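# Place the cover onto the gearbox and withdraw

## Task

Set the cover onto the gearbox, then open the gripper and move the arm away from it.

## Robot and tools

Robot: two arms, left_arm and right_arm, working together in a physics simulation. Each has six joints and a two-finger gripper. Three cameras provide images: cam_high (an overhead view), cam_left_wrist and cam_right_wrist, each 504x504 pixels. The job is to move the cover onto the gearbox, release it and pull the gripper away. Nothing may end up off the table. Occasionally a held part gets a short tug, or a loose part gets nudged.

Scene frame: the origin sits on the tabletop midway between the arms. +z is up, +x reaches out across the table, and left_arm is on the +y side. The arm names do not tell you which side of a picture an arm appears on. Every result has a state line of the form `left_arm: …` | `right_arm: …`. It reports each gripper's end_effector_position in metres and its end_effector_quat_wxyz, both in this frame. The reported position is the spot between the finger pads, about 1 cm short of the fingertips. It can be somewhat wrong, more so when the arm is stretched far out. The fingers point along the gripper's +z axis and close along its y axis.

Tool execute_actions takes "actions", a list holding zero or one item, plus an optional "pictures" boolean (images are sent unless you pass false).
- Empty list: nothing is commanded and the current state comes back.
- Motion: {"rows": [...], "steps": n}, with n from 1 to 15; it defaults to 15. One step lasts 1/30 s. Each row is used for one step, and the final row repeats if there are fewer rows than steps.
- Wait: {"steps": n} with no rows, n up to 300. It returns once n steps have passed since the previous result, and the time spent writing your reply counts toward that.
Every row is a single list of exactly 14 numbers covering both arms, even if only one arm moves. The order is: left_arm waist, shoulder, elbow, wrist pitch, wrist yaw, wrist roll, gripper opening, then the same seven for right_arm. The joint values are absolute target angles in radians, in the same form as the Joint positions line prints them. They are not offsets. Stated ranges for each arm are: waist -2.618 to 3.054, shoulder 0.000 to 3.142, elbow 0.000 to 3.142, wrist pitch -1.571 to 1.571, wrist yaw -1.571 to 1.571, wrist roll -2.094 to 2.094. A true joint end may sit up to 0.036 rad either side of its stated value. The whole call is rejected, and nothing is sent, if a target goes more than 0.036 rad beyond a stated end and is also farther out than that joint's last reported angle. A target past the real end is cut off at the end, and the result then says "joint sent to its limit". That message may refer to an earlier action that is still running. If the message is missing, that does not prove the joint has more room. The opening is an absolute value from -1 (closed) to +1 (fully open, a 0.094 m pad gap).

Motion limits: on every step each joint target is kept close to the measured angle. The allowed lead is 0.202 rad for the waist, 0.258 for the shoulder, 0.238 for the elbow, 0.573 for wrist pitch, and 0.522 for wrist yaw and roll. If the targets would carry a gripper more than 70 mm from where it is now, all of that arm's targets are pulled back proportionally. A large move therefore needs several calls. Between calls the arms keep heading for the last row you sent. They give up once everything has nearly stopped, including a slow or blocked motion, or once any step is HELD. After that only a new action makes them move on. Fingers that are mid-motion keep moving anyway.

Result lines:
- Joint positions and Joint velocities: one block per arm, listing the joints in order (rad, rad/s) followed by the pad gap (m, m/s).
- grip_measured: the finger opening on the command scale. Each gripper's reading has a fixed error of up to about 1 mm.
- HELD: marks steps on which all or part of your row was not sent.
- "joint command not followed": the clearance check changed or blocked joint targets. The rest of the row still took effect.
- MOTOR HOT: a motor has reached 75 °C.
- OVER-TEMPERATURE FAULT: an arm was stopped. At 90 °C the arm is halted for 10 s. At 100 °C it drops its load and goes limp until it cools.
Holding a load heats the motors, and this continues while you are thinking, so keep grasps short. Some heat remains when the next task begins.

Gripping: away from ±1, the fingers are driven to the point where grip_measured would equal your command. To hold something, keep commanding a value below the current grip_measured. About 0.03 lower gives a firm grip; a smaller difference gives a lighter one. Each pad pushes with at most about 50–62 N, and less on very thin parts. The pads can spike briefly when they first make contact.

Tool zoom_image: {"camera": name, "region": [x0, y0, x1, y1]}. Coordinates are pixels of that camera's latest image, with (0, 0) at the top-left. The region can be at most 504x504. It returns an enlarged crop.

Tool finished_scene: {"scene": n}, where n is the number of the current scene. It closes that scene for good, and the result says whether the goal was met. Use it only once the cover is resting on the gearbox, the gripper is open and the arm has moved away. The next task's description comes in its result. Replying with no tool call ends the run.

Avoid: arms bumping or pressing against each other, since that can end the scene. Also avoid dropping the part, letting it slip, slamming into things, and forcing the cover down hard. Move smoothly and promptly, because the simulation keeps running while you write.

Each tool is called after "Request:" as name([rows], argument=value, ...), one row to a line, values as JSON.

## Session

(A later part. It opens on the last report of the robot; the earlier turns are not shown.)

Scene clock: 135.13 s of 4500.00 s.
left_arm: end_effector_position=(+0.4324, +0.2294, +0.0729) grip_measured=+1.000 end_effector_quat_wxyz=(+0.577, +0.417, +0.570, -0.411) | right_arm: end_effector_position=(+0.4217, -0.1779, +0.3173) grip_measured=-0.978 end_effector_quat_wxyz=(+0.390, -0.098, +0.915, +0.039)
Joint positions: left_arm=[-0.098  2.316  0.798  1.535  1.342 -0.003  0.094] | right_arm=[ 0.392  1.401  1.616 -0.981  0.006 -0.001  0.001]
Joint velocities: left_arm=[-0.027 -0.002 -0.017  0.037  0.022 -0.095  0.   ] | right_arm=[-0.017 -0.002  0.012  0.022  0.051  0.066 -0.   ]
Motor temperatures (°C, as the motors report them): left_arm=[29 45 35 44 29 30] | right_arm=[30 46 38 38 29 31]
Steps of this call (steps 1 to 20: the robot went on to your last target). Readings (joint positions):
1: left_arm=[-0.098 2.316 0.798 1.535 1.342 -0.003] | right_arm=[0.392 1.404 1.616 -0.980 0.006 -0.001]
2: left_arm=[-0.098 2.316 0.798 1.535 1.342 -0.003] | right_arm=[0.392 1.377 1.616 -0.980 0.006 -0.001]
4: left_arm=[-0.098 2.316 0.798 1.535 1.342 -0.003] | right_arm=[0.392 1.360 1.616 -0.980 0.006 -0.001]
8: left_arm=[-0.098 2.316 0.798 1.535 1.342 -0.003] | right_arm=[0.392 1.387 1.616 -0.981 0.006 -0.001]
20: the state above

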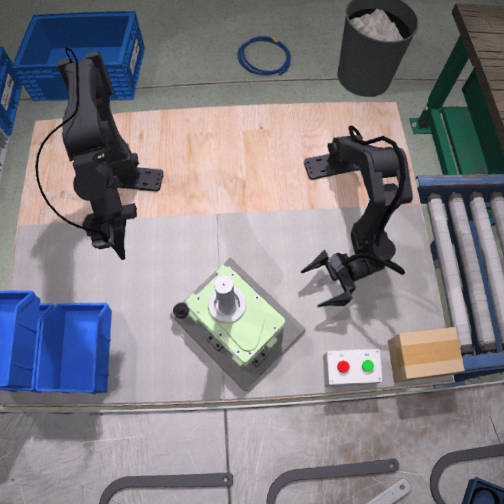

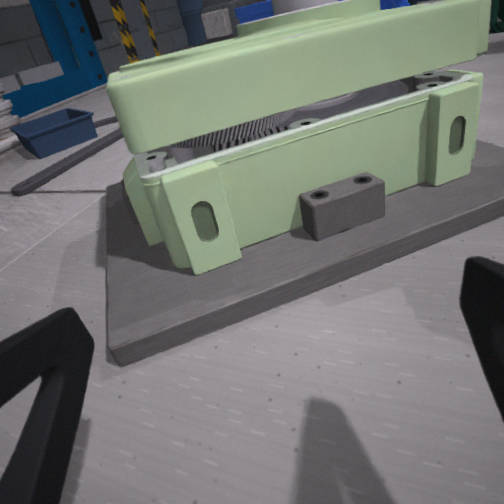

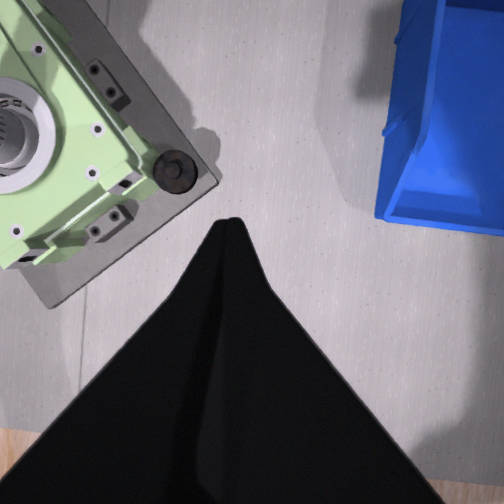

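Request:
execute_actions([
  {"rows":[[-0.1,1.5,1.0,0.5,0.7,0,-1,0.4,1.4,1.6,-0.99,0,0,-1]],"steps":15},
], pictures=false)

Request:
execute_actions([
  {"rows":[[-0.5,1.45,1.1,-0.4,0,0,-1,0.4,1.4,1.6,-0.99,0,0,-1]],"steps":15},
], pictures=false)

Request:
execute_actions([
  {"rows":[[-0.82,1.6,1.15,-0.4,0,0,-1,0.4,1.4,1.6,-0.99,0,0,-1]],"steps":15},
], pictures=false)

Request:
execute_actions([
  {"rows":[[-0.82,1.72,1.21,-0.36,0,0,-1,0.4,1.4,1.6,-0.99,0,0,-1]],"steps":15},
])

Scene clock: 137.27 s of 4500.00 s.
left_arm: end_effector_position=(+0.4837, +0.2865, +0.3532) grip_measured=-0.991 end_effector_quat_wxyz=(+0.718, +0.249, +0.617, -0.204) | right_arm: end_effector_position=(+0.4217, -0.1779, +0.3173) grip_measured=-0.978 end_effector_quat_wxyz=(+0.390, -0.098, +0.915, +0.039)
Joint positions: left_arm=[-0.099  1.477  0.997  0.637  0.746 -0.001  0.   ] | right_arm=[ 0.392  1.401  1.616 -0.981  0.006 -0.001  0.001]
Joint velocities: left_arm=[ 0.017 -0.701  0.193  0.037 -0.11   0.007 -0.001] | right_arm=[-0.007 -0.012 -0.012 -0.007 -0.051 -0.007  0.   ]
Motor temperatures (°C, as the motors report them): left_arm=[29 45 35 44 29 30] | right_arm=[30 45 37 37 29 31]
Steps of this call (steps 1 to 15: the robot went on to your last target; steps 16 to 49: nothing new was sent; steps 50 to 64: all 15 steps of this action). Readings (joint positions):
50: left_arm=[-0.098 2.302 0.805 1.489 1.311 -0.001] | right_arm=[0.392 1.401 1.616 -0.981 0.006 -0.001]
51: left_arm=[-0.099 2.278 0.824 1.412 1.258 -0.001] | right_arm=[0.392 1.401 1.616 -0.981 0.006 -0.001]
53: left_arm=[-0.099 2.202 0.876 1.254 1.131 -0.001] | right_arm=[0.392 1.401 1.616 -0.981 0.006 -0.001]
57: left_arm=[-0.099 1.927 0.962 0.836 0.874 -0.001] | right_arm=[0.392 1.401 1.616 -0.981 0.006 -0.001]
64: the state above

Scene clock: 137.77 s of 4500.00 s.
left_arm: end_effector_position=(+0.4427, +0.2261, +0.1880) grip_measured=-0.991 end_effector_quat_wxyz=(+0.414, +0.152, +0.893, -0.089) | right_arm: end_effector_position=(+0.4217, -0.1779, +0.3173) grip_measured=-0.978 end_effector_quat_wxyz=(+0.390, -0.098, +0.915, +0.039)
Joint positions: left_arm=[-0.502  1.458  1.086 -0.326  0.052  0.     0.   ] | right_arm=[ 0.392  1.401  1.616 -0.981  0.006 -0.001  0.001]
Joint velocities: left_arm=[ 0.002 -0.017  0.012 -0.608 -0.388 -0.007 -0.   ] | right_arm=[-0.002  0.002 -0.007  0.066  0.051  0.022 -0.001]
Motor temperatures (°C, as the motors report them): left_arm=[29 44 35 44 29 30] | right_arm=[30 45 37 37 29 31]
Steps of this call (steps 1 to 15: all 15 steps of this action). Readings (joint positions):
1: left_arm=[-0.126 1.453 1.019 0.571 0.663 0.000] | right_arm=[0.392 1.401 1.616 -0.981 0.006 -0.001]
2: left_arm=[-0.177 1.443 1.051 0.473 0.551 0.000] | right_arm=[0.392 1.401 1.616 -0.981 0.006 -0.001]
4: left_arm=[-0.301 1.442 1.085 0.326 0.390 0.000] | right_arm=[0.392 1.401 1.616 -0.981 0.006 -0.001]
8: left_arm=[-0.471 1.446 1.086 0.022 0.218 0.000] | right_arm=[0.392 1.401 1.616 -0.981 0.006 -0.001]
15: the state above

Scene clock: 138.27 s of 4500.00 s.
left_arm: end_effector_position=(+0.3836, +0.1072, +0.1243) grip_measured=-0.991 end_effector_quat_wxyz=(+0.315, +0.297, +0.895, -0.109) | right_arm: end_effector_position=(+0.4217, -0.1779, +0.3173) grip_measured=-0.978 end_effector_quat_wxyz=(+0.390, -0.098, +0.915, +0.039)
Joint positions: left_arm=[-0.828  1.623  1.124 -0.391  0.009 -0.     0.   ] | right_arm=[ 0.392  1.401  1.616 -0.981  0.006 -0.001  0.001]
Joint velocities: left_arm=[ 0.017 -0.007 -0.007  0.022  0.007  0.007 -0.001] | right_arm=[ 0.007 -0.007 -0.002 -0.037 -0.037 -0.081  0.   ]
Motor temperatures (°C, as the motors report them): left_arm=[29 44 35 44 29 30] | right_arm=[30 45 37 37 29 31]
Steps of this call (steps 1 to 15: all 15 steps of this action). Readings (joint positions):
1: left_arm=[-0.522 1.470 1.092 -0.343 0.029 -0.000] | right_arm=[0.392 1.401 1.616 -0.981 0.006 -0.001]
2: left_arm=[-0.561 1.495 1.105 -0.348 0.012 -0.000] | right_arm=[0.392 1.401 1.616 -0.981 0.006 -0.001]
4: left_arm=[-0.675 1.555 1.123 -0.348 0.004 -0.000] | right_arm=[0.392 1.401 1.616 -0.981 0.006 -0.001]
8: left_arm=[-0.836 1.623 1.124 -0.377 0.018 -0.000] | right_arm=[0.392 1.401 1.616 -0.981 0.006 -0.001]
15: the state above

Scene clock: 138.77 s of 4500.00 s.
left_arm: end_effector_position=(+0.3992, +0.0961, +0.1049) grip_measured=-0.991 end_effector_quat_wxyz=(+0.303, +0.298, +0.899, -0.104) | right_arm: end_effector_position=(+0.4217, -0.1779, +0.3173) grip_measured=-0.978 end_effector_quat_wxyz=(+0.390, -0.098, +0.915, +0.039)
Joint positions: left_arm=[-0.828  1.731  1.182 -0.37   0.007 -0.     0.   ] | right_arm=[ 0.392  1.401  1.616 -0.981  0.006 -0.001  0.001]
Joint velocities: left_arm=[ 0.007 -0.002 -0.002 -0.037  0.007 -0.022 -0.   ] | right_arm=[ 0.022 -0.022  0.007 -0.007 -0.037  0.022 -0.001]
Motor temperatures (°C, as the motors report them): left_arm=[29 44 36 44 29 30] | right_arm=[30 45 37 37 29 31]
Steps of this call (steps 1 to 15: all 15 steps of this action). Readings (joint positions):
1: left_arm=[-0.828 1.633 1.134 -0.397 0.008 -0.000] | right_arm=[0.392 1.401 1.616 -0.981 0.006 -0.001]
2: left_arm=[-0.828 1.655 1.154 -0.395 0.008 -0.000] | right_arm=[0.392 1.401 1.616 -0.981 0.006 -0.001]
4: left_arm=[-0.828 1.698 1.179 -0.375 0.008 -0.000] | right_arm=[0.392 1.401 1.616 -0.981 0.006 -0.001]
8: left_arm=[-0.828 1.731 1.182 -0.371 0.007 -0.000] | right_arm=[0.392 1.401 1.616 -0.981 0.006 -0.001]
15: the state above

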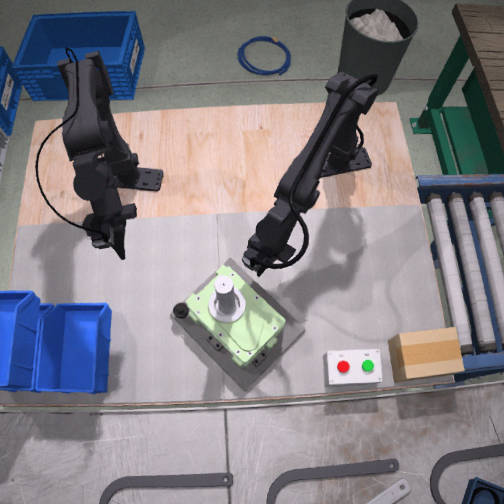

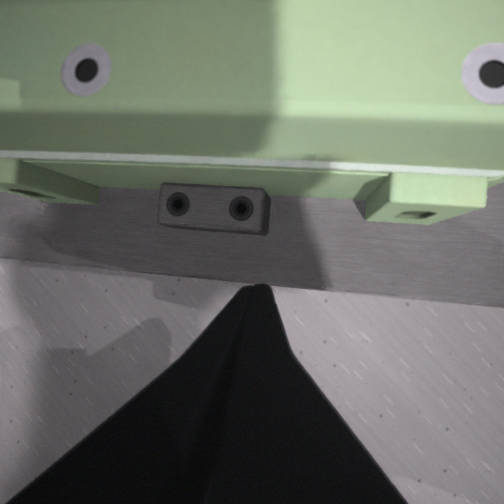

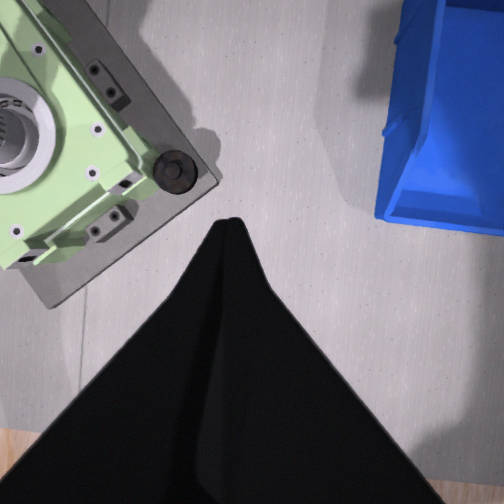

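Request:
execute_actions([
  {"rows":[[-0.82,1.74,1.24,-0.365,0,0,-1,0.4,1.4,1.6,-0.99,0,0,-1],[-0.82,1.76,1.27,-0.37,0,0,-1,0.4,1.4,1.6,-0.99,0,0,-1],[-0.82,1.78,1.3,-0.375,0,0,-1,0.4,1.4,1.6,-0.99,0,0,-1],[-0.82,1.80,1.325,-0.38,0,0,-1,0.4,1.4,1.6,-0.99,0,0,-1],[-0.82,1.82,1.35,-0.385,0,0,-1,0.4,1.4,1.6,-0.99,0,0,-1],[-0.82,1.84,1.375,-0.39,0,0,-1,0.4,1.4,1.6,-0.99,0,0,-1]],"steps":15},
])

Scene clock: 139.80 s of 4500.00 s.
left_arm: end_effector_position=(+0.4316, +0.0726, +0.1229) grip_measured=-0.991 end_effector_quat_wxyz=(+0.326, +0.295, +0.891, -0.110) | right_arm: end_effector_position=(+0.4217, -0.1779, +0.3173) grip_measured=-0.978 end_effector_quat_wxyz=(+0.390, -0.098, +0.915, +0.039)
Joint positions: left_arm=[-0.828  1.831  1.345 -0.383  0.005 -0.     0.   ] | right_arm=[ 0.392  1.401  1.616 -0.981  0.006 -0.001  0.001]
Joint velocities: left_arm=[ 0.002 -0.012  0.002 -0.022 -0.007 -0.007 -0.   ] | right_arm=[ 0.022 -0.002 -0.002  0.022 -0.051 -0.007 -0.   ]
Motor temperatures (°C, as the motors report them): left_arm=[29 44 36 44 29 30] | right_arm=[30 45 37 37 29 31]
Steps of this call (steps 1 to 15: the robot went on to your last target; step 16: nothing new was sent; steps 17 to 31: all 15 steps of this action). Readings (joint positions):
17: left_arm=[-0.828 1.732 1.185 -0.372 0.007 -0.000] | right_arm=[0.392 1.401 1.616 -0.981 0.006 -0.001]
18: left_arm=[-0.828 1.738 1.197 -0.379 0.007 -0.000] | right_arm=[0.392 1.401 1.616 -0.981 0.006 -0.001]
20: left_arm=[-0.828 1.766 1.244 -0.385 0.007 -0.000] | right_arm=[0.392 1.401 1.616 -0.981 0.006 -0.001]
24: left_arm=[-0.828 1.828 1.339 -0.382 0.006 -0.000] | right_arm=[0.392 1.401 1.616 -0.981 0.006 -0.001]
31: the state above

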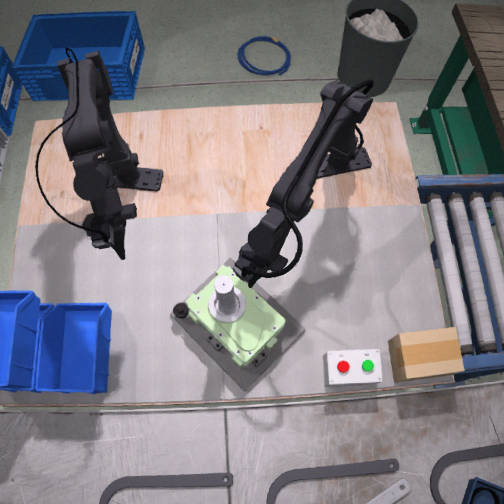

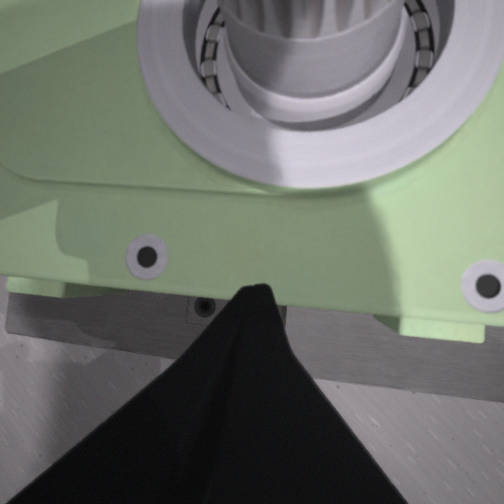

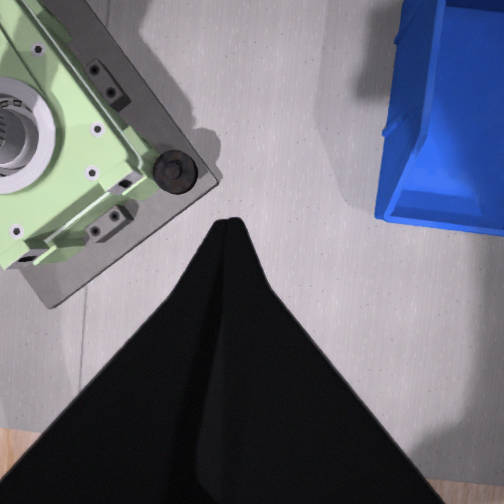

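Request:
execute_actions([
  {"rows":[[-0.82,1.85,1.375,-0.39,0,0,-1,0.6,1.0,1.0,-0.5,0,0,-1],[-0.82,1.86,1.375,-0.39,0,0,-1,0.6,0.7,0.7,-0.2,0,0,-1],[-0.82,1.87,1.375,-0.39,0,0,-1,0.6,0.4,0.4,0,0,0,1],[-0.82,1.88,1.375,-0.39,0,0,-1,0.6,0.4,0.4,0,0,0,1],[-0.82,1.89,1.375,-0.39,0,0,-1,0.6,0.4,0.4,0,0,0,1],[-0.82,1.90,1.375,-0.39,0,0,-1,0.6,0.4,0.4,0,0,0,1],[-0.82,1.91,1.37,-0.4,0,0,-1,0.6,0.4,0.4,0,0,0,1],[-0.82,1.92,1.36,-0.41,0,0,-1,0.6,0.4,0.4,0,0,0,1]],"steps":15},
], pictures=false)

Request:
execute_actions([
  {"steps":20},
])

Scene clock: 147.80 s of 4500.00 s.
left_arm: end_effector_position=(+0.4314, +0.0728, +0.1194) grip_measured=-0.991 end_effector_quat_wxyz=(+0.319, +0.296, +0.894, -0.108) | right_arm: end_effector_position=(+0.2811, -0.1545, +0.3429) grip_measured=+1.000 end_effector_quat_wxyz=(+0.734, -0.138, +0.647, +0.156)
Joint positions: left_arm=[-0.828  1.841  1.355 -0.398  0.005 -0.     0.   ] | right_arm=[ 0.595  0.375  0.527 -0.026 -0.003 -0.     0.094]
Joint velocities: left_arm=[-0.012 -0.012 -0.012  0.037 -0.022 -0.007  0.001] | right_arm=[-0.007 -0.295 -1.614  0.462 -0.081  0.022  0.   ]
Motor temperatures (°C, as the motors report them): left_arm=[29 42 37 44 29 30] | right_arm=[30 43 37 37 29 31]
Steps of this call (steps 1 to 15: the robot went on to your last target; steps 16 to 90: nothing new was sent; then 4.50 s passed at rest; steps 91 to 105: all 15 steps of this action). Readings (joint positions):
91: left_arm=[-0.828 1.831 1.345 -0.383 0.005 -0.000] | right_arm=[0.413 1.375 1.574 -0.917 0.017 -0.000]
92: left_arm=[-0.828 1.832 1.345 -0.383 0.005 -0.000] | right_arm=[0.454 1.330 1.503 -0.830 0.021 -0.000]
94: left_arm=[-0.828 1.834 1.346 -0.384 0.005 -0.000] | right_arm=[0.544 1.217 1.358 -0.660 0.010 -0.000]
98: left_arm=[-0.828 1.841 1.355 -0.398 0.005 -0.000] | right_arm=[0.595 0.912 1.041 -0.296 -0.003 -0.000]
105: the state above

Scene clock: 148.47 s of 4500.00 s.
left_arm: end_effector_position=(+0.4314, +0.0728, +0.1194) grip_measured=-0.991 end_effector_quat_wxyz=(+0.319, +0.296, +0.894, -0.108) | right_arm: end_effector_position=(+0.2969, -0.1475, +0.2692) grip_measured=+1.000 end_effector_quat_wxyz=(+0.679, -0.150, +0.704, +0.145)
Joint positions: left_arm=[-0.828  1.841  1.355 -0.398  0.005 -0.     0.   ] | right_arm=[ 0.595  0.403  0.387 -0.021 -0.003 -0.     0.094]
Joint velocities: left_arm=[-0.017  0.002 -0.007 -0.037 -0.022 -0.081 -0.   ] | right_arm=[ 0.007 -0.017 -0.002 -0.051  0.051 -0.007  0.   ]
Motor temperatures (°C, as the motors report them): left_arm=[29 42 37 44 29 30] | right_arm=[30 43 37 37 29 31]
Steps of this call (steps 1 to 20: the robot went on to your last target). Readings (joint positions):
1: left_arm=[-0.828 1.841 1.355 -0.398 0.005 -0.000] | right_arm=[0.595 0.374 0.479 -0.020 -0.003 -0.000]
2: left_arm=[-0.828 1.841 1.355 -0.398 0.005 -0.000] | right_arm=[0.595 0.383 0.440 -0.025 -0.003 -0.000]
4: left_arm=[-0.828 1.841 1.355 -0.398 0.005 -0.000] | right_arm=[0.595 0.399 0.395 -0.043 -0.003 -0.000]
8: left_arm=[-0.828 1.841 1.355 -0.398 0.005 -0.000] | right_arm=[0.595 0.403 0.387 -0.036 -0.003 -0.000]
20: the state above

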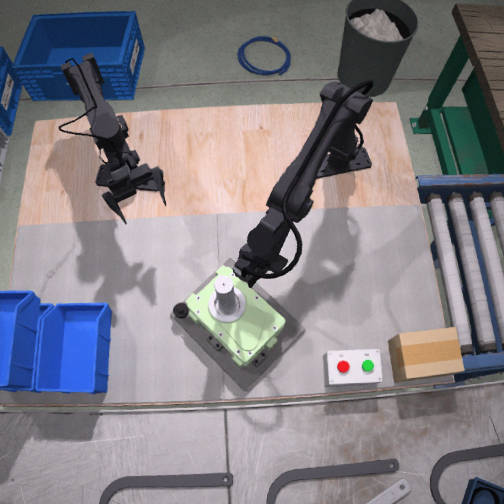

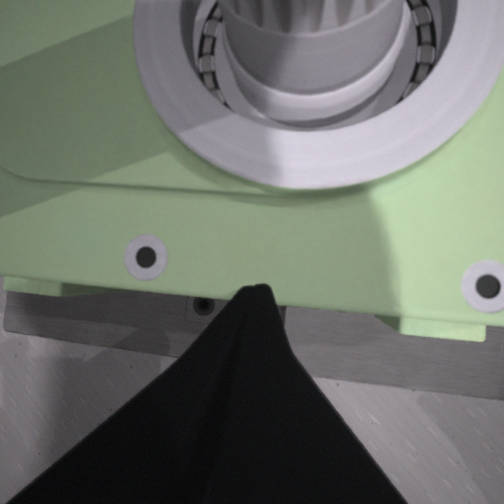

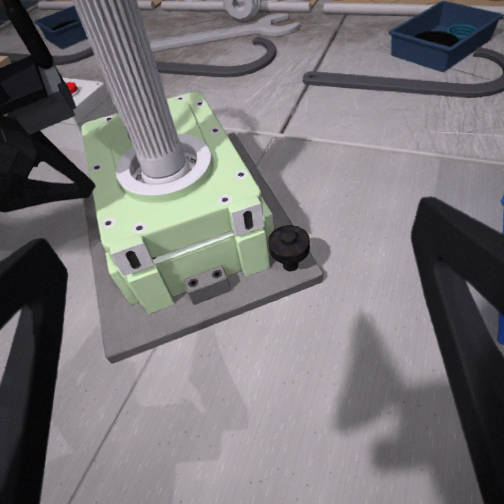

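Request:
execute_actions([
  {"rows":[[-0.78,1.7,1.3,-0.39,0,0,-1,0.72,1.3,0.95,-0.4,0,0,-1]],"steps":15},
], pictures=false)

Request:
execute_actions([
  {"rows":[[-0.6,1.5,1.2,-0.39,0,0,-1,0.72,1.5,1.0,-0.36,0,0,-1]],"steps":15},
], pictures=false)

Request:
execute_actions([
  {"rows":[[-0.6,1.5,1.2,-0.39,0,0,-1,0.72,1.62,1.07,-0.33,0,0,-1]],"steps":15},
])

Scene clock: 150.30 s of 4500.00 s.
left_arm: end_effector_position=(+0.4329, +0.0998, +0.1628) grip_measured=-0.991 end_effector_quat_wxyz=(+0.361, +0.270, +0.885, -0.111) | right_arm: end_effector_position=(+0.3797, -0.0623, +0.1600) grip_measured=-0.978 end_effector_quat_wxyz=(+0.371, -0.244, +0.890, +0.101)
Joint positions: left_arm=[-0.782  1.705  1.307 -0.396  0.002 -0.     0.   ] | right_arm=[ 0.712  1.338  0.937 -0.381  0.    -0.     0.001]
Joint velocities: left_arm=[-0.007 -0.007 -0.017  0.007  0.051  0.022  0.   ] | right_arm=[ 0.017  0.002 -0.061 -0.476 -0.081  0.022 -0.001]
Motor temperatures (°C, as the motors report them): left_arm=[29 41 37 44 29 30] | right_arm=[30 43 37 38 29 31]
Steps of this call (steps 1 to 15: the robot went on to your last target; steps 16 to 40: nothing new was sent; steps 41 to 55: all 15 steps of this action). Readings (joint positions):
41: left_arm=[-0.824 1.825 1.347 -0.393 0.006 -0.000] | right_arm=[0.615 0.434 0.424 -0.083 0.006 -0.000]
42: left_arm=[-0.818 1.803 1.328 -0.394 0.006 -0.000] | right_arm=[0.654 0.515 0.495 -0.160 0.007 -0.000]
44: left_arm=[-0.798 1.755 1.307 -0.406 0.006 -0.000] | right_arm=[0.703 0.700 0.650 -0.251 0.001 -0.000]
48: left_arm=[-0.782 1.707 1.307 -0.397 0.002 -0.000] | right_arm=[0.712 1.053 0.920 -0.298 0.000 -0.000]
55: the state above

Scene clock: 150.80 s of 4500.00 s.
left_arm: end_effector_position=(+0.4472, +0.1943, +0.2120) grip_measured=-0.991 end_effector_quat_wxyz=(+0.421, +0.178, +0.886, -0.082) | right_arm: end_effector_position=(+0.3928, -0.0545, +0.1114) grip_measured=-0.978 end_effector_quat_wxyz=(+0.314, -0.250, +0.912, +0.086)
Joint positions: left_arm=[-0.591  1.501  1.21  -0.393 -0.008  0.     0.   ] | right_arm=[ 0.712  1.518  0.977 -0.367  0.    -0.     0.001]
Joint velocities: left_arm=[-0.012 -0.012 -0.012  0.007  0.066  0.022 -0.001] | right_arm=[ 0.012  0.002 -0.007  0.066  0.037  0.022 -0.001]
Motor temperatures (°C, as the motors report them): left_arm=[29 41 37 44 29 30] | right_arm=[30 43 37 38 29 31]
Steps of this call (steps 1 to 15: all 15 steps of this action). Readings (joint positions):
1: left_arm=[-0.769 1.692 1.292 -0.386 0.010 0.000] | right_arm=[0.712 1.353 0.942 -0.390 0.000 -0.000]
2: left_arm=[-0.744 1.664 1.264 -0.385 0.018 0.000] | right_arm=[0.712 1.386 0.959 -0.384 0.000 -0.000]
4: left_arm=[-0.662 1.591 1.219 -0.398 0.015 0.000] | right_arm=[0.712 1.460 0.977 -0.363 0.000 -0.000]
8: left_arm=[-0.583 1.507 1.210 -0.395 -0.010 0.000] | right_arm=[0.712 1.518 0.977 -0.369 0.000 -0.000]
15: the state above

Scene clock: 151.30 s of 4500.00 s.
left_arm: end_effector_position=(+0.4472, +0.1943, +0.2120) grip_measured=-0.991 end_effector_quat_wxyz=(+0.421, +0.178, +0.886, -0.082) | right_arm: end_effector_position=(+0.4104, -0.0441, +0.0973) grip_measured=-0.978 end_effector_quat_wxyz=(+0.304, -0.251, +0.915, +0.083)
Joint positions: left_arm=[-0.591  1.501  1.21  -0.393 -0.008  0.     0.   ] | right_arm=[ 0.712  1.625  1.038 -0.342  0.    -0.     0.001]
Joint velocities: left_arm=[ 0.012 -0.002 -0.012 -0.022 -0.022  0.037  0.   ] | right_arm=[-0.022  0.002  0.007 -0.11   0.022  0.022  0.   ]
Motor temperatures (°C, as the motors report them): left_arm=[29 41 37 44 29 30] | right_arm=[30 43 37 38 29 31]
Steps of this call (steps 1 to 15: all 15 steps of this action). Readings (joint positions):
1: left_arm=[-0.591 1.501 1.210 -0.393 -0.008 0.000] | right_arm=[0.712 1.529 0.986 -0.371 0.000 -0.000]
2: left_arm=[-0.591 1.501 1.210 -0.393 -0.008 0.000] | right_arm=[0.712 1.552 1.006 -0.368 0.000 -0.000]
4: left_arm=[-0.591 1.501 1.210 -0.393 -0.008 0.000] | right_arm=[0.712 1.598 1.034 -0.349 0.000 -0.000]
8: left_arm=[-0.591 1.501 1.210 -0.393 -0.008 0.000] | right_arm=[0.712 1.625 1.038 -0.343 0.000 -0.000]
15: the state above

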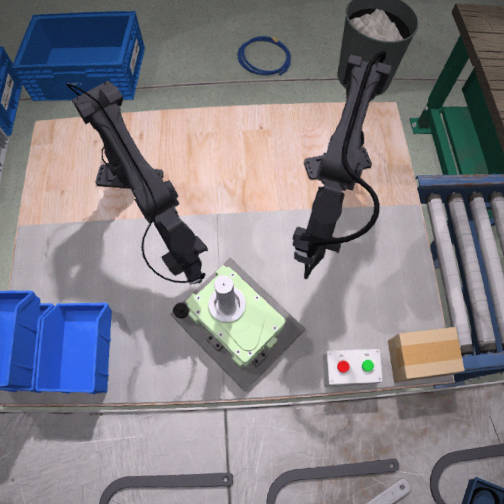

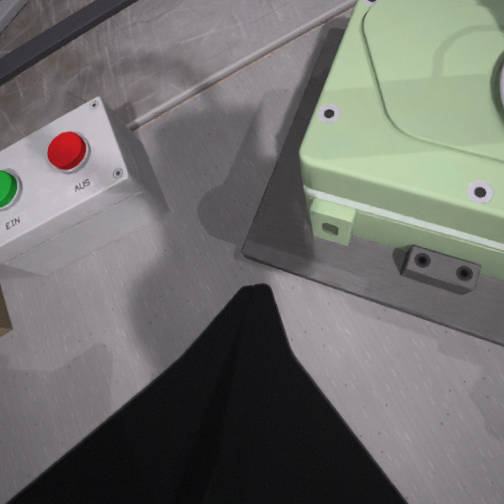

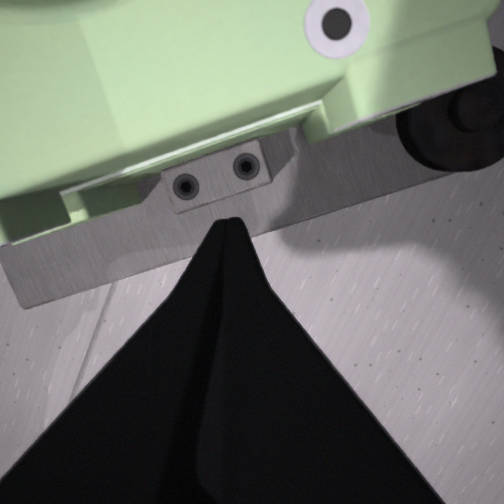

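Request:
execute_actions([
  {"rows":[[-0.6,1.5,1.2,-0.39,0,0,-1,0.72,1.63,1.085,-0.33,0,0,-1],[-0.6,1.5,1.2,-0.39,0,0,-1,0.72,1.64,1.095,-0.33,0,0,-1],[-0.6,1.5,1.2,-0.39,0,0,-1,0.72,1.65,1.105,-0.33,0,0,-1],[-0.6,1.5,1.2,-0.39,0,0,-1,0.72,1.66,1.115,-0.33,0,0,-1],[-0.6,1.5,1.2,-0.39,0,0,-1,0.72,1.67,1.125,-0.33,0,0,-1],[-0.6,1.5,1.2,-0.39,0,0,-1,0.72,1.68,1.135,-0.33,0,0,-1],[-0.6,1.5,1.2,-0.39,0,0,-1,0.72,1.69,1.145,-0.33,0,0,-1],[-0.6,1.5,1.2,-0.39,0,0,-1,0.72,1.70,1.155,-0.33,0,0,-1],[-0.6,1.5,1.2,-0.39,0,0,-1,0.72,1.71,1.165,-0.33,0,0,-1],[-0.6,1.5,1.2,-0.39,0,0,-1,0.72,1.72,1.175,-0.33,0,0,-1],[-0.6,1.5,1.2,-0.39,0,0,-1,0.72,1.73,1.185,-0.33,0,0,-1]],"steps":15},
])

Scene clock: 152.93 s of 4500.00 s.
left_arm: end_effector_position=(+0.4472, +0.1943, +0.2120) grip_measured=-0.991 end_effector_quat_wxyz=(+0.421, +0.178, +0.886, -0.082) | right_arm: end_effector_position=(+0.4284, -0.0342, +0.0898) grip_measured=-0.978 end_effector_quat_wxyz=(+0.291, -0.251, +0.920, +0.078)
Joint positions: left_arm=[-0.591  1.501  1.21  -0.393 -0.008  0.     0.   ] | right_arm=[ 0.712  1.726  1.138 -0.37   0.004 -0.     0.001]
Joint velocities: left_arm=[-0.007  0.007 -0.017 -0.007 -0.037  0.081 -0.   ] | right_arm=[ 0.012  0.071  0.027 -0.081 -0.081 -0.022 -0.   ]
Motor temperatures (°C, as the motors report them): left_arm=[29 41 37 44 29 30] | right_arm=[30 43 37 38 29 31]
Steps of this call (steps 1 to 15: the robot went on to your last target; steps 16 to 34: nothing new was sent; steps 35 to 49: all 15 steps of this action). Readings (joint positions):
35: left_arm=[-0.591 1.501 1.210 -0.393 -0.008 0.000] | right_arm=[0.712 1.625 1.038 -0.342 0.000 -0.000]
36: left_arm=[-0.591 1.501 1.210 -0.393 -0.008 0.000] | right_arm=[0.712 1.626 1.041 -0.343 0.000 -0.000]
38: left_arm=[-0.591 1.501 1.210 -0.393 -0.008 0.000] | right_arm=[0.712 1.637 1.059 -0.343 0.000 -0.000]
42: left_arm=[-0.591 1.501 1.210 -0.393 -0.008 0.000] | right_arm=[0.712 1.674 1.105 -0.342 0.000 -0.000]
49: the state above

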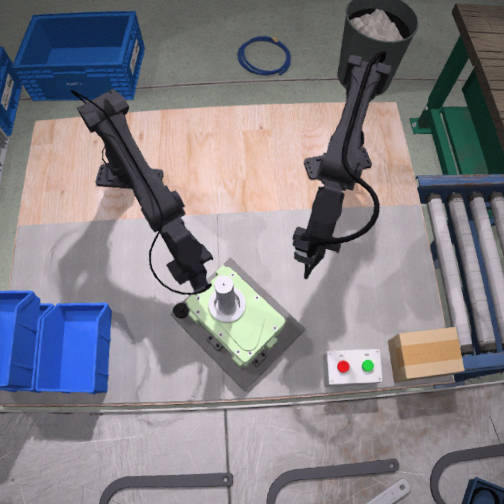

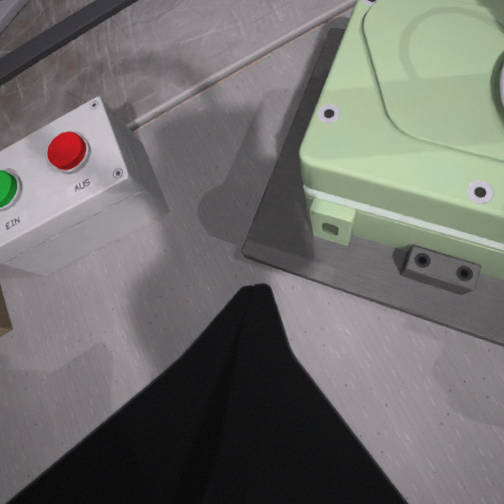

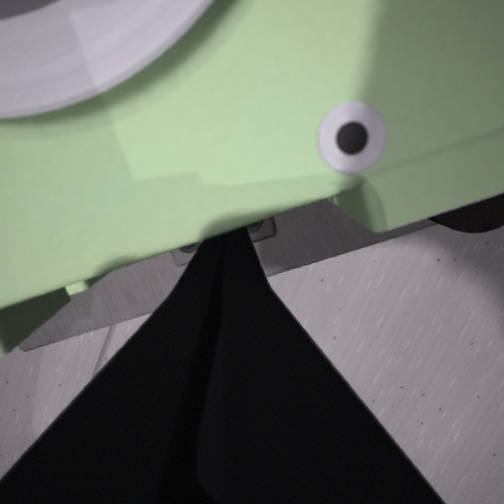

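Request:
execute_actions([
  {"rows":[[-0.6,1.5,1.2,-0.39,0,0,-1,0.72,1.73,1.2,-0.31,0,0,-1],[-0.6,1.5,1.2,-0.39,0,0,-1,0.72,1.735,1.21,-0.29,0,0,-1],[-0.6,1.5,1.2,-0.39,0,0,-1,0.72,1.74,1.22,-0.27,0,0,-1],[-0.6,1.5,1.2,-0.39,0,0,-1,0.72,1.745,1.23,-0.25,0,0,-1],[-0.6,1.5,1.2,-0.39,0,0,-1,0.72,1.75,1.24,-0.23,0,0,-1]],"steps":15},
])

Scene clock: 153.93 s of 4500.00 s.
left_arm: end_effector_position=(+0.4472, +0.1943, +0.2120) grip_measured=-0.991 end_effector_quat_wxyz=(+0.421, +0.178, +0.886, -0.082) | right_arm: end_effector_position=(+0.4298, -0.0338, +0.0904) grip_measured=-0.978 end_effector_quat_wxyz=(+0.281, -0.252, +0.923, +0.074)
Joint positions: left_arm=[-0.591  1.501  1.21  -0.393 -0.008  0.     0.   ] | right_arm=[ 0.712  1.744  1.173 -0.411  0.006 -0.     0.001]
Joint velocities: left_arm=[-0.002  0.012 -0.002  0.095  0.022  0.022  0.   ] | right_arm=[0.007 0.002 0.002 0.022 0.007 0.007 0.001]
Motor temperatures (°C, as the motors report them): left_arm=[29 41 37 44 29 30] | right_arm=[30 43 37 38 29 31]
Steps of this call (steps 1 to 15: the robot went on to your last target; steps 16 to 30: all 15 steps of this action). Readings (joint positions):
16: left_arm=[-0.591 1.501 1.210 -0.393 -0.008 0.000] | right_arm=[0.712 1.729 1.140 -0.372 0.004 -0.000]
17: left_arm=[-0.591 1.501 1.210 -0.393 -0.008 0.000] | right_arm=[0.712 1.730 1.144 -0.376 0.004 -0.000]
19: left_arm=[-0.591 1.501 1.210 -0.393 -0.008 0.000] | right_arm=[0.712 1.735 1.155 -0.388 0.004 -0.000]
23: left_arm=[-0.591 1.501 1.210 -0.393 -0.008 0.000] | right_arm=[0.712 1.742 1.171 -0.408 0.006 -0.000]
30: the state above

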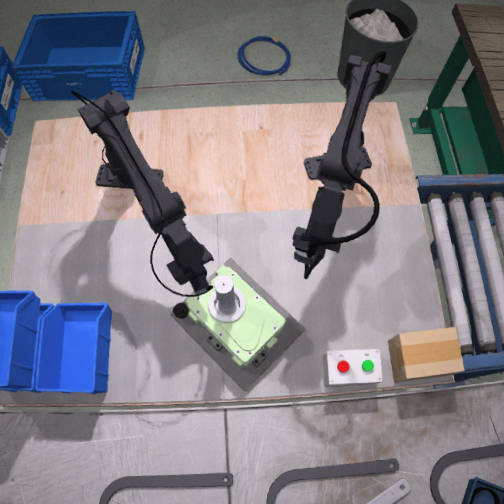

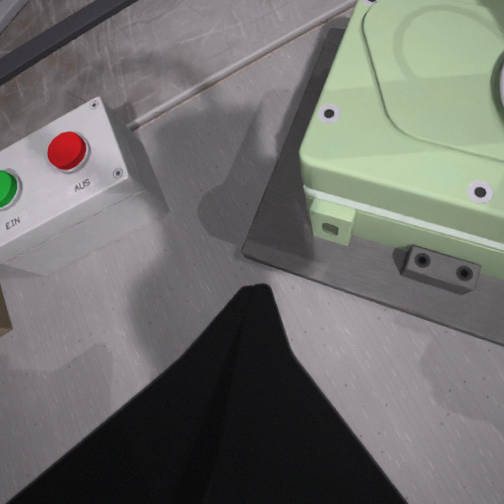

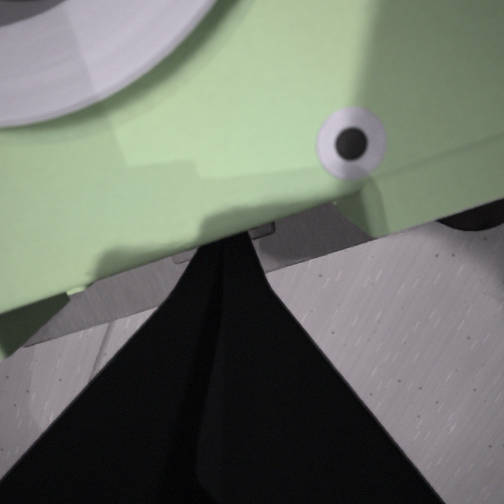

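Request:
execute_actions([
  {"rows":[[-0.61,1.7,1.27,-0.37,0,0,-1,0.72,1.6,1.05,-0.4,0,0,-1],[-0.61,1.7,1.27,-0.37,0,0,-1,0.72,1.6,1.05,-0.4,0,0,-1],[-0.61,1.7,1.27,-0.37,0,0,-1,0.72,1.6,1.05,-0.4,0,0,-1],[-0.61,1.7,1.27,-0.37,0,0,-1,0.72,1.6,1.05,-0.4,0,0,-1],[-0.61,1.78,1.3,-0.37,0,0,-1,0.6,1.3,1.0,-0.4,0,0,-1],[-0.61,1.78,1.3,-0.37,0,0,-1,0.6,1.3,1.0,-0.4,0,0,-1],[-0.61,1.84,1.33,-0.35,0,0,-1,0.5,1.3,1.1,-0.4,0,0,-1]],"steps":15},
])

Scene clock: 156.27 s of 4500.00 s.
left_arm: end_effector_position=(+0.4763, +0.1764, +0.0820) grip_measured=-0.991 end_effector_quat_wxyz=(+0.297, +0.194, +0.933, -0.059) | right_arm: end_effector_position=(+0.4332, -0.1311, +0.2364) grip_measured=-0.978 end_effector_quat_wxyz=(+0.456, -0.141, +0.876, +0.072)
Joint positions: left_arm=[-0.601  1.876  1.29  -0.371 -0.007  0.     0.   ] | right_arm=[ 0.498  1.298  1.083 -0.396  0.004 -0.     0.001]
Joint velocities: left_arm=[-0.002 -0.085  0.095 -0.007  0.051  0.022 -0.   ] | right_arm=[-0.017 -0.095  0.071  0.168 -0.022 -0.066  0.001]
Motor temperatures (°C, as the motors report them): left_arm=[29 41 37 44 29 30] | right_arm=[30 43 38 39 29 31]
Steps of this call (steps 1 to 15: the robot went on to your last target; steps 16 to 55: nothing new was sent; steps 56 to 70: all 15 steps of this action). Readings (joint positions):
56: left_arm=[-0.592 1.520 1.219 -0.396 -0.008 0.000] | right_arm=[0.712 1.729 1.153 -0.404 0.006 -0.000]
57: left_arm=[-0.594 1.556 1.241 -0.387 -0.008 0.000] | right_arm=[0.712 1.700 1.117 -0.397 0.006 -0.000]
59: left_arm=[-0.599 1.641 1.260 -0.356 -0.007 0.000] | right_arm=[0.712 1.646 1.069 -0.412 0.005 -0.000]
63: left_arm=[-0.601 1.810 1.281 -0.360 -0.007 0.000] | right_arm=[0.621 1.472 1.023 -0.433 -0.006 -0.000]
70: the state above

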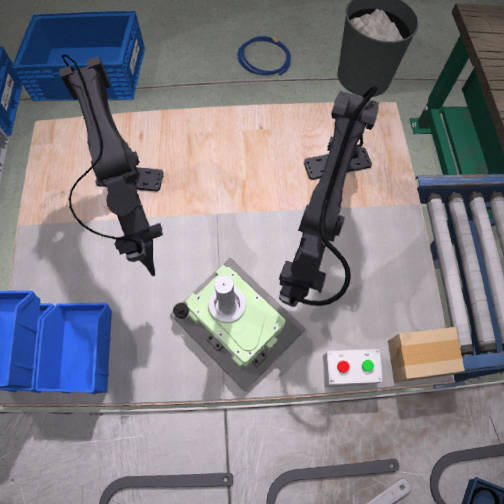

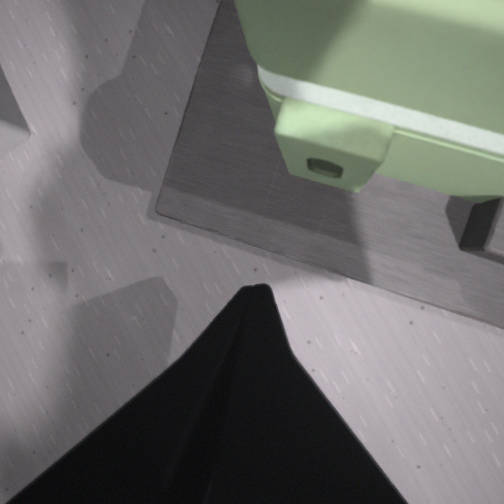

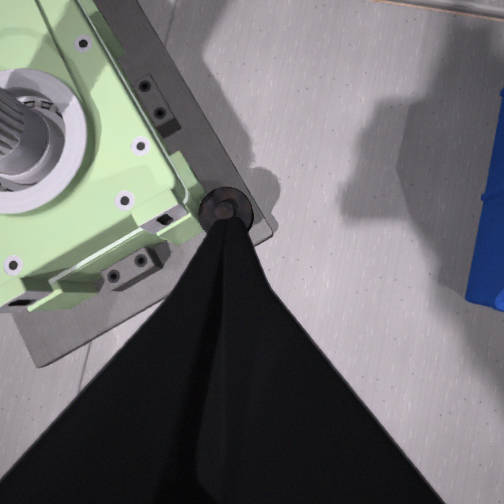

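Request:
execute_actions([
  {"rows":[[-0.55,1.5,1.2,-0.39,0,0,-1,0.45,1.9,1.9,-0.64,-0.3,0,-1]],"steps":15},
], pictures=false)

Request:
execute_actions([
  {"rows":[[-0.55,1.5,1.2,-0.39,0,0,-1,0.47,2.2,2.15,-0.64,-0.3,0,-1]],"steps":15},
], pictures=false)

Request:
execute_actions([
  {"rows":[[-0.55,1.5,1.2,-0.39,0,0,-1,0.48,2.26,2.16,-0.64,-0.3,0,-1],[-0.55,1.5,1.2,-0.39,0,0,-1,0.48,2.3,2.16,-0.64,-0.3,0,-1],[-0.55,1.5,1.2,-0.39,0,0,-1,0.48,2.33,2.16,-0.64,-0.3,0,-1],[-0.55,1.5,1.2,-0.39,0,0,-1,0.48,2.36,2.16,-0.64,-0.3,0,-1]],"steps":15},
])

Scene clock: 158.17 s of 4500.00 s.
left_arm: end_effector_position=(+0.4531, +0.2083, +0.2140) grip_measured=-0.991 end_effector_quat_wxyz=(+0.428, +0.163, +0.885, -0.078) | right_arm: end_effector_position=(+0.5639, -0.0596, +0.2508) grip_measured=-0.978 end_effector_quat_wxyz=(+0.399, -0.183, +0.880, +0.183)
Joint positions: left_arm=[-0.555  1.494  1.201 -0.377 -0.003  0.     0.   ] | right_arm=[ 0.457  1.938  1.86  -0.616 -0.278 -0.     0.001]
Joint velocities: left_arm=[ 0.007  0.154  0.002 -0.066  0.066 -0.007 -0.001] | right_arm=[-0.007 -0.3    0.183 -0.037 -0.066 -0.022  0.   ]
Motor temperatures (°C, as the motors report them): left_arm=[29 41 37 44 29 30] | right_arm=[30 43 38 39 29 31]
Steps of this call (steps 1 to 30: the robot went on to your last target; steps 31 to 42: nothing new was sent; steps 43 to 57: all 15 steps of this action). Readings (joint positions):
43: left_arm=[-0.598 1.842 1.284 -0.357 -0.005 0.000] | right_arm=[0.490 1.329 1.125 -0.451 -0.041 -0.000]
44: left_arm=[-0.592 1.799 1.249 -0.364 -0.003 0.000] | right_arm=[0.479 1.395 1.204 -0.507 -0.094 -0.000]
46: left_arm=[-0.574 1.693 1.207 -0.400 -0.003 0.000] | right_arm=[0.463 1.563 1.374 -0.545 -0.166 -0.000]
50: left_arm=[-0.555 1.509 1.201 -0.390 -0.003 0.000] | right_arm=[0.457 1.886 1.697 -0.580 -0.239 -0.000]
57: the state above

Scene clock: 158.67 s of 4500.00 s.
left_arm: end_effector_position=(+0.4530, +0.2083, +0.2085) grip_measured=-0.991 end_effector_quat_wxyz=(+0.421, +0.164, +0.889, -0.076) | right_arm: end_effector_position=(+0.6197, -0.0381, +0.1956) grip_measured=-0.978 end_effector_quat_wxyz=(+0.372, -0.186, +0.890, +0.187)
Joint positions: left_arm=[-0.555  1.504  1.201 -0.384 -0.003  0.     0.   ] | right_arm=[ 0.462  2.236  2.13  -0.644 -0.29  -0.     0.001]
Joint velocities: left_arm=[-0.012 -0.017 -0.007  0.007 -0.081 -0.022  0.001] | right_arm=[ 0.012 -0.056 -0.002 -0.022  0.007 -0.007 -0.001]
Motor temperatures (°C, as the motors report them): left_arm=[29 41 37 44 29 30] | right_arm=[30 43 38 39 29 31]
Steps of this call (steps 1 to 15: all 15 steps of this action). Readings (joint positions):
1: left_arm=[-0.555 1.499 1.201 -0.379 -0.003 0.000] | right_arm=[0.457 1.963 1.912 -0.647 -0.283 -0.000]
2: left_arm=[-0.555 1.503 1.201 -0.381 -0.003 0.000] | right_arm=[0.458 2.015 2.005 -0.650 -0.287 -0.000]
4: left_arm=[-0.555 1.504 1.201 -0.383 -0.003 0.000] | right_arm=[0.461 2.112 2.117 -0.601 -0.289 -0.000]
8: left_arm=[-0.555 1.504 1.201 -0.384 -0.003 0.000] | right_arm=[0.462 2.208 2.130 -0.613 -0.290 -0.000]
15: the state above

Scene clock: 159.17 s of 4500.00 s.
left_arm: end_effector_position=(+0.4530, +0.2083, +0.2085) grip_measured=-0.991 end_effector_quat_wxyz=(+0.421, +0.164, +0.889, -0.076) | right_arm: end_effector_position=(+0.6235, -0.0290, +0.1064) grip_measured=-0.978 end_effector_quat_wxyz=(+0.302, -0.185, +0.917, +0.184)
Joint positions: left_arm=[-0.555  1.504  1.201 -0.384 -0.003  0.     0.   ] | right_arm=[ 0.474  2.397  2.146 -0.648 -0.293 -0.     0.001]
Joint velocities: left_arm=[-0.042  0.027 -0.017 -0.022 -0.095 -0.022 -0.   ] | right_arm=[-0.037 -0.095  0.002  0.037  0.066  0.022 -0.001]
Motor temperatures (°C, as the motors report them): left_arm=[29 41 37 44 29 30] | right_arm=[30 44 38 39 29 31]
Steps of this call (steps 1 to 15: all 15 steps of this action). Readings (joint positions):
1: left_arm=[-0.555 1.504 1.201 -0.384 -0.003 0.000] | right_arm=[0.463 2.236 2.130 -0.644 -0.290 -0.000]
2: left_arm=[-0.555 1.504 1.201 -0.384 -0.003 0.000] | right_arm=[0.464 2.241 2.132 -0.643 -0.291 -0.000]
4: left_arm=[-0.555 1.504 1.201 -0.384 -0.003 0.000] | right_arm=[0.468 2.268 2.144 -0.636 -0.292 -0.000]
8: left_arm=[-0.555 1.504 1.201 -0.384 -0.003 0.000] | right_arm=[0.473 2.353 2.146 -0.630 -0.293 -0.000]
15: the state above

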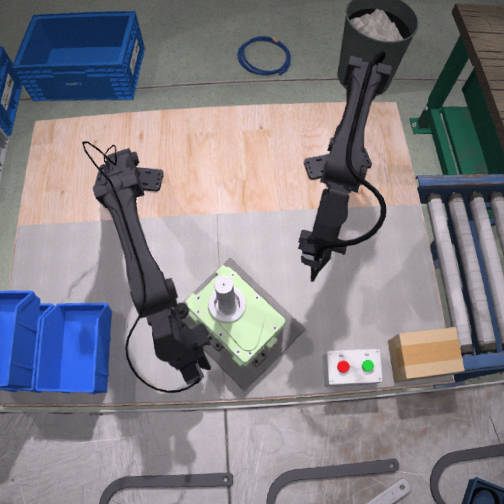

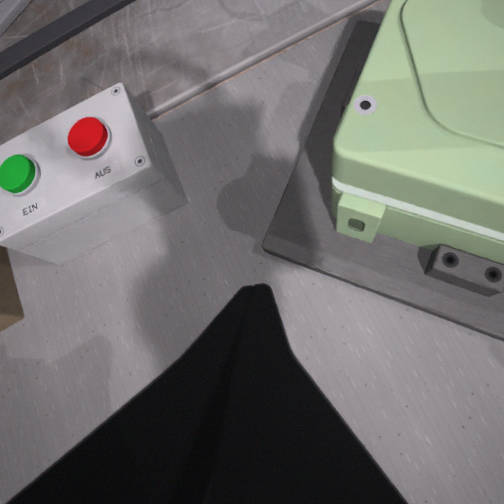

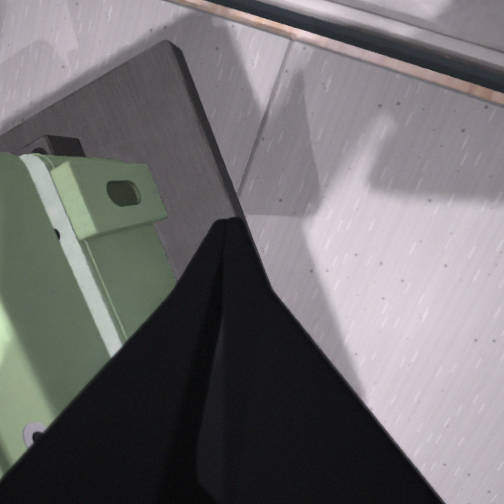

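Request:
execute_actions([
  {"rows":[[-0.55,1.5,1.2,-0.39,0,0,-1,0.49,2.36,2.16,-0.64,-0.3,0,-1],[-0.55,1.5,1.2,-0.39,0,0,-1,0.5,2.36,2.16,-0.64,-0.3,0,-1],[-0.55,1.5,1.2,-0.39,0,0,-1,0.51,2.36,2.16,-0.64,-0.3,0,-1],[-0.55,1.5,1.2,-0.39,0,0,-1,0.52,2.36,2.16,-0.64,-0.3,0,-1],[-0.55,1.5,1.2,-0.39,0,0,-1,0.53,2.36,2.16,-0.64,-0.3,0,-1],[-0.55,1.5,1.2,-0.39,0,0,-1,0.54,2.36,2.16,-0.64,-0.3,0,-1],[-0.55,1.5,1.2,-0.39,0,0,-1,0.55,2.36,2.16,-0.64,-0.3,0,-1],[-0.55,1.5,1.2,-0.39,0,0,-1,0.56,2.36,2.16,-0.64,-0.3,0,-1]],"steps":15},
])

Scene clock: 160.33 s of 4500.00 s.
left_arm: end_effector_position=(+0.4530, +0.2083, +0.2085) grip_measured=-0.991 end_effector_quat_wxyz=(+0.421, +0.164, +0.889, -0.076) | right_arm: end_effector_position=(+0.6021, +0.0213, +0.1107) grip_measured=-0.979 end_effector_quat_wxyz=(+0.300, -0.226, +0.906, +0.196)
Joint positions: left_arm=[-0.555  1.504  1.201 -0.384 -0.003  0.     0.   ] | right_arm=[ 0.564  2.391  2.146 -0.642 -0.289 -0.001  0.001]
Joint velocities: left_arm=[ 0.007  0.002 -0.007 -0.066  0.066 -0.007  0.   ] | right_arm=[-0.012  0.007 -0.007 -0.022  0.007 -0.022 -0.   ]
Motor temperatures (°C, as the motors report them): left_arm=[29 41 37 44 29 30] | right_arm=[30 45 38 38 29 31]
Steps of this call (steps 1 to 15: the robot went on to your last target; steps 16 to 20: nothing new was sent; steps 21 to 35: all 15 steps of this action). Readings (joint positions):
21: left_arm=[-0.555 1.504 1.201 -0.384 -0.003 0.000] | right_arm=[0.474 2.392 2.146 -0.648 -0.293 -0.000]
22: left_arm=[-0.555 1.504 1.201 -0.384 -0.003 0.000] | right_arm=[0.476 2.392 2.146 -0.648 -0.293 -0.000]
24: left_arm=[-0.555 1.504 1.201 -0.384 -0.003 0.000] | right_arm=[0.484 2.392 2.146 -0.648 -0.293 -0.000]
28: left_arm=[-0.555 1.504 1.201 -0.384 -0.003 0.000] | right_arm=[0.524 2.392 2.146 -0.648 -0.293 -0.000]
35: the state above

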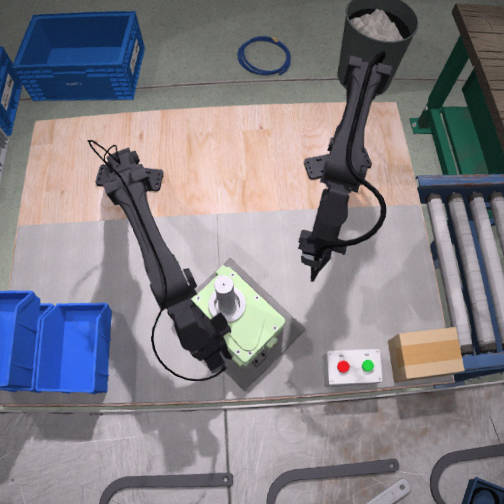

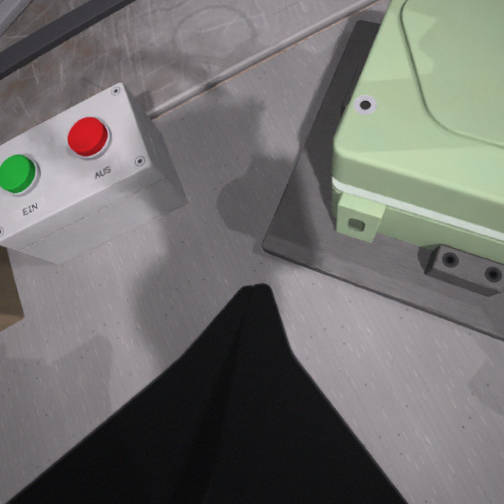

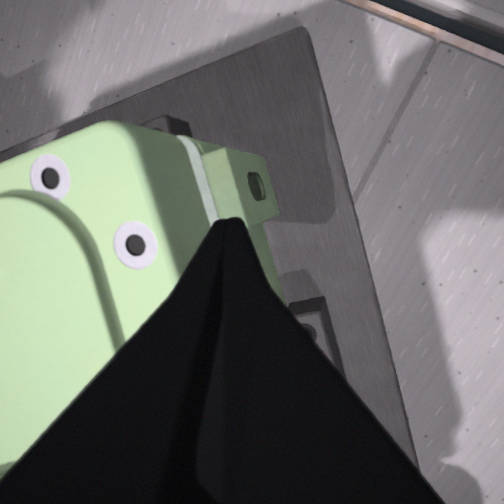

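Touching; push.

Request:
execute_actions([
  {"rows":[[-0.55,1.5,1.2,-0.39,0,0,-1,0.57,2.37,2.16,-0.64,-0.32,0,-1],[-0.55,1.5,1.2,-0.39,0,0,-1,0.58,2.375,2.16,-0.64,-0.34,0,-1],[-0.55,1.5,1.2,-0.39,0,0,-1,0.59,2.38,2.16,-0.64,-0.36,0,-1],[-0.55,1.5,1.2,-0.39,0,0,-1,0.60,2.38,2.16,-0.64,-0.38,0,-1],[-0.55,1.5,1.2,-0.39,0,0,-1,0.61,2.38,2.16,-0.64,-0.4,0,-1]],"steps":15},
])

Scene clock: 161.43 s of 4500.00 s.
left_arm: end_effector_position=(+0.4530, +0.2083, +0.2085) grip_measured=-0.991 end_effector_quat_wxyz=(+0.421, +0.164, +0.889, -0.076) | right_arm: end_effector_position=(+0.6018, +0.0272, +0.1141) grip_measured=-0.979 end_effector_quat_wxyz=(+0.304, -0.232, +0.900, +0.209)
Joint positions: left_arm=[-0.555  1.504  1.201 -0.384 -0.003  0.     0.   ] | right_arm=[ 0.566  2.391  2.146 -0.626 -0.313 -0.001  0.001]
Joint velocities: left_arm=[-0.012  0.007 -0.012  0.081 -0.037  0.007  0.   ] | right_arm=[ 0.002  0.002 -0.007 -0.022  0.022 -0.022 -0.   ]
Motor temperatures (°C, as the motors report them): left_arm=[29 40 37 44 29 30] | right_arm=[30 46 38 38 29 31]
Steps of this call (steps 1 to 15: the robot went on to your last target; steps 16 to 18: nothing new was sent; steps 19 to 33: all 15 steps of this action). Readings (joint positions):
19: left_arm=[-0.555 1.504 1.201 -0.384 -0.003 0.000] | right_arm=[0.564 2.391 2.146 -0.642 -0.293 -0.001]
20: left_arm=[-0.555 1.504 1.201 -0.384 -0.003 0.000] | right_arm=[0.564 2.391 2.146 -0.642 -0.296 -0.001]
22: left_arm=[-0.555 1.504 1.201 -0.384 -0.003 0.000] | right_arm=[0.564 2.391 2.146 -0.640 -0.304 -0.001]
26: left_arm=[-0.555 1.504 1.201 -0.384 -0.003 0.000] | right_arm=[0.566 2.391 2.146 -0.627 -0.312 -0.001]
33: the state above

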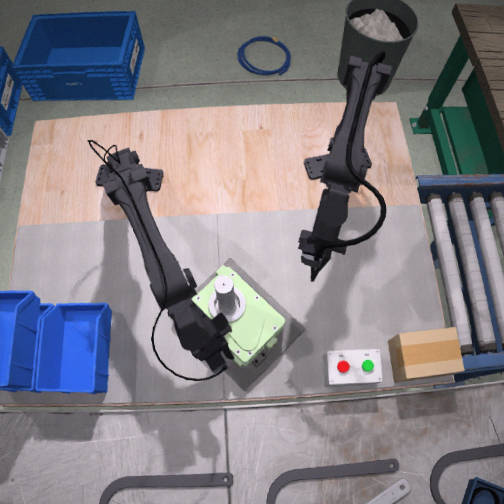

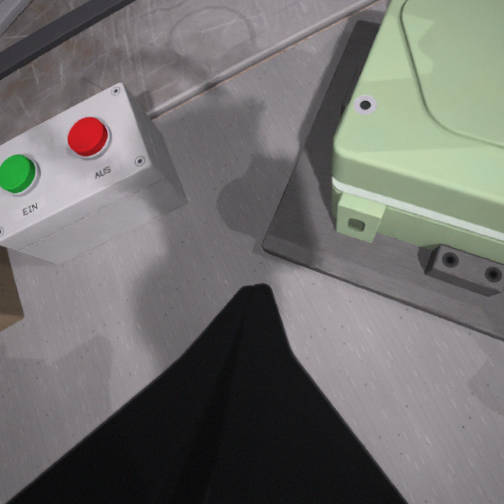

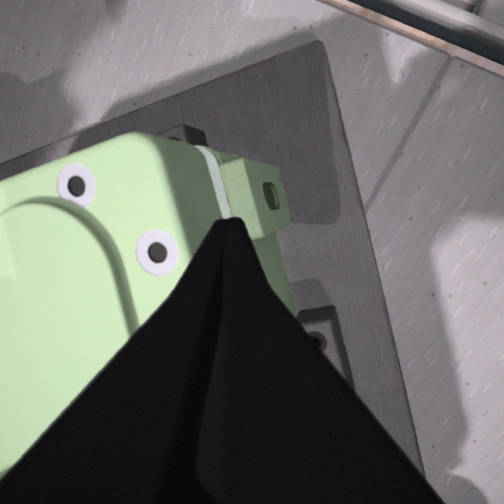

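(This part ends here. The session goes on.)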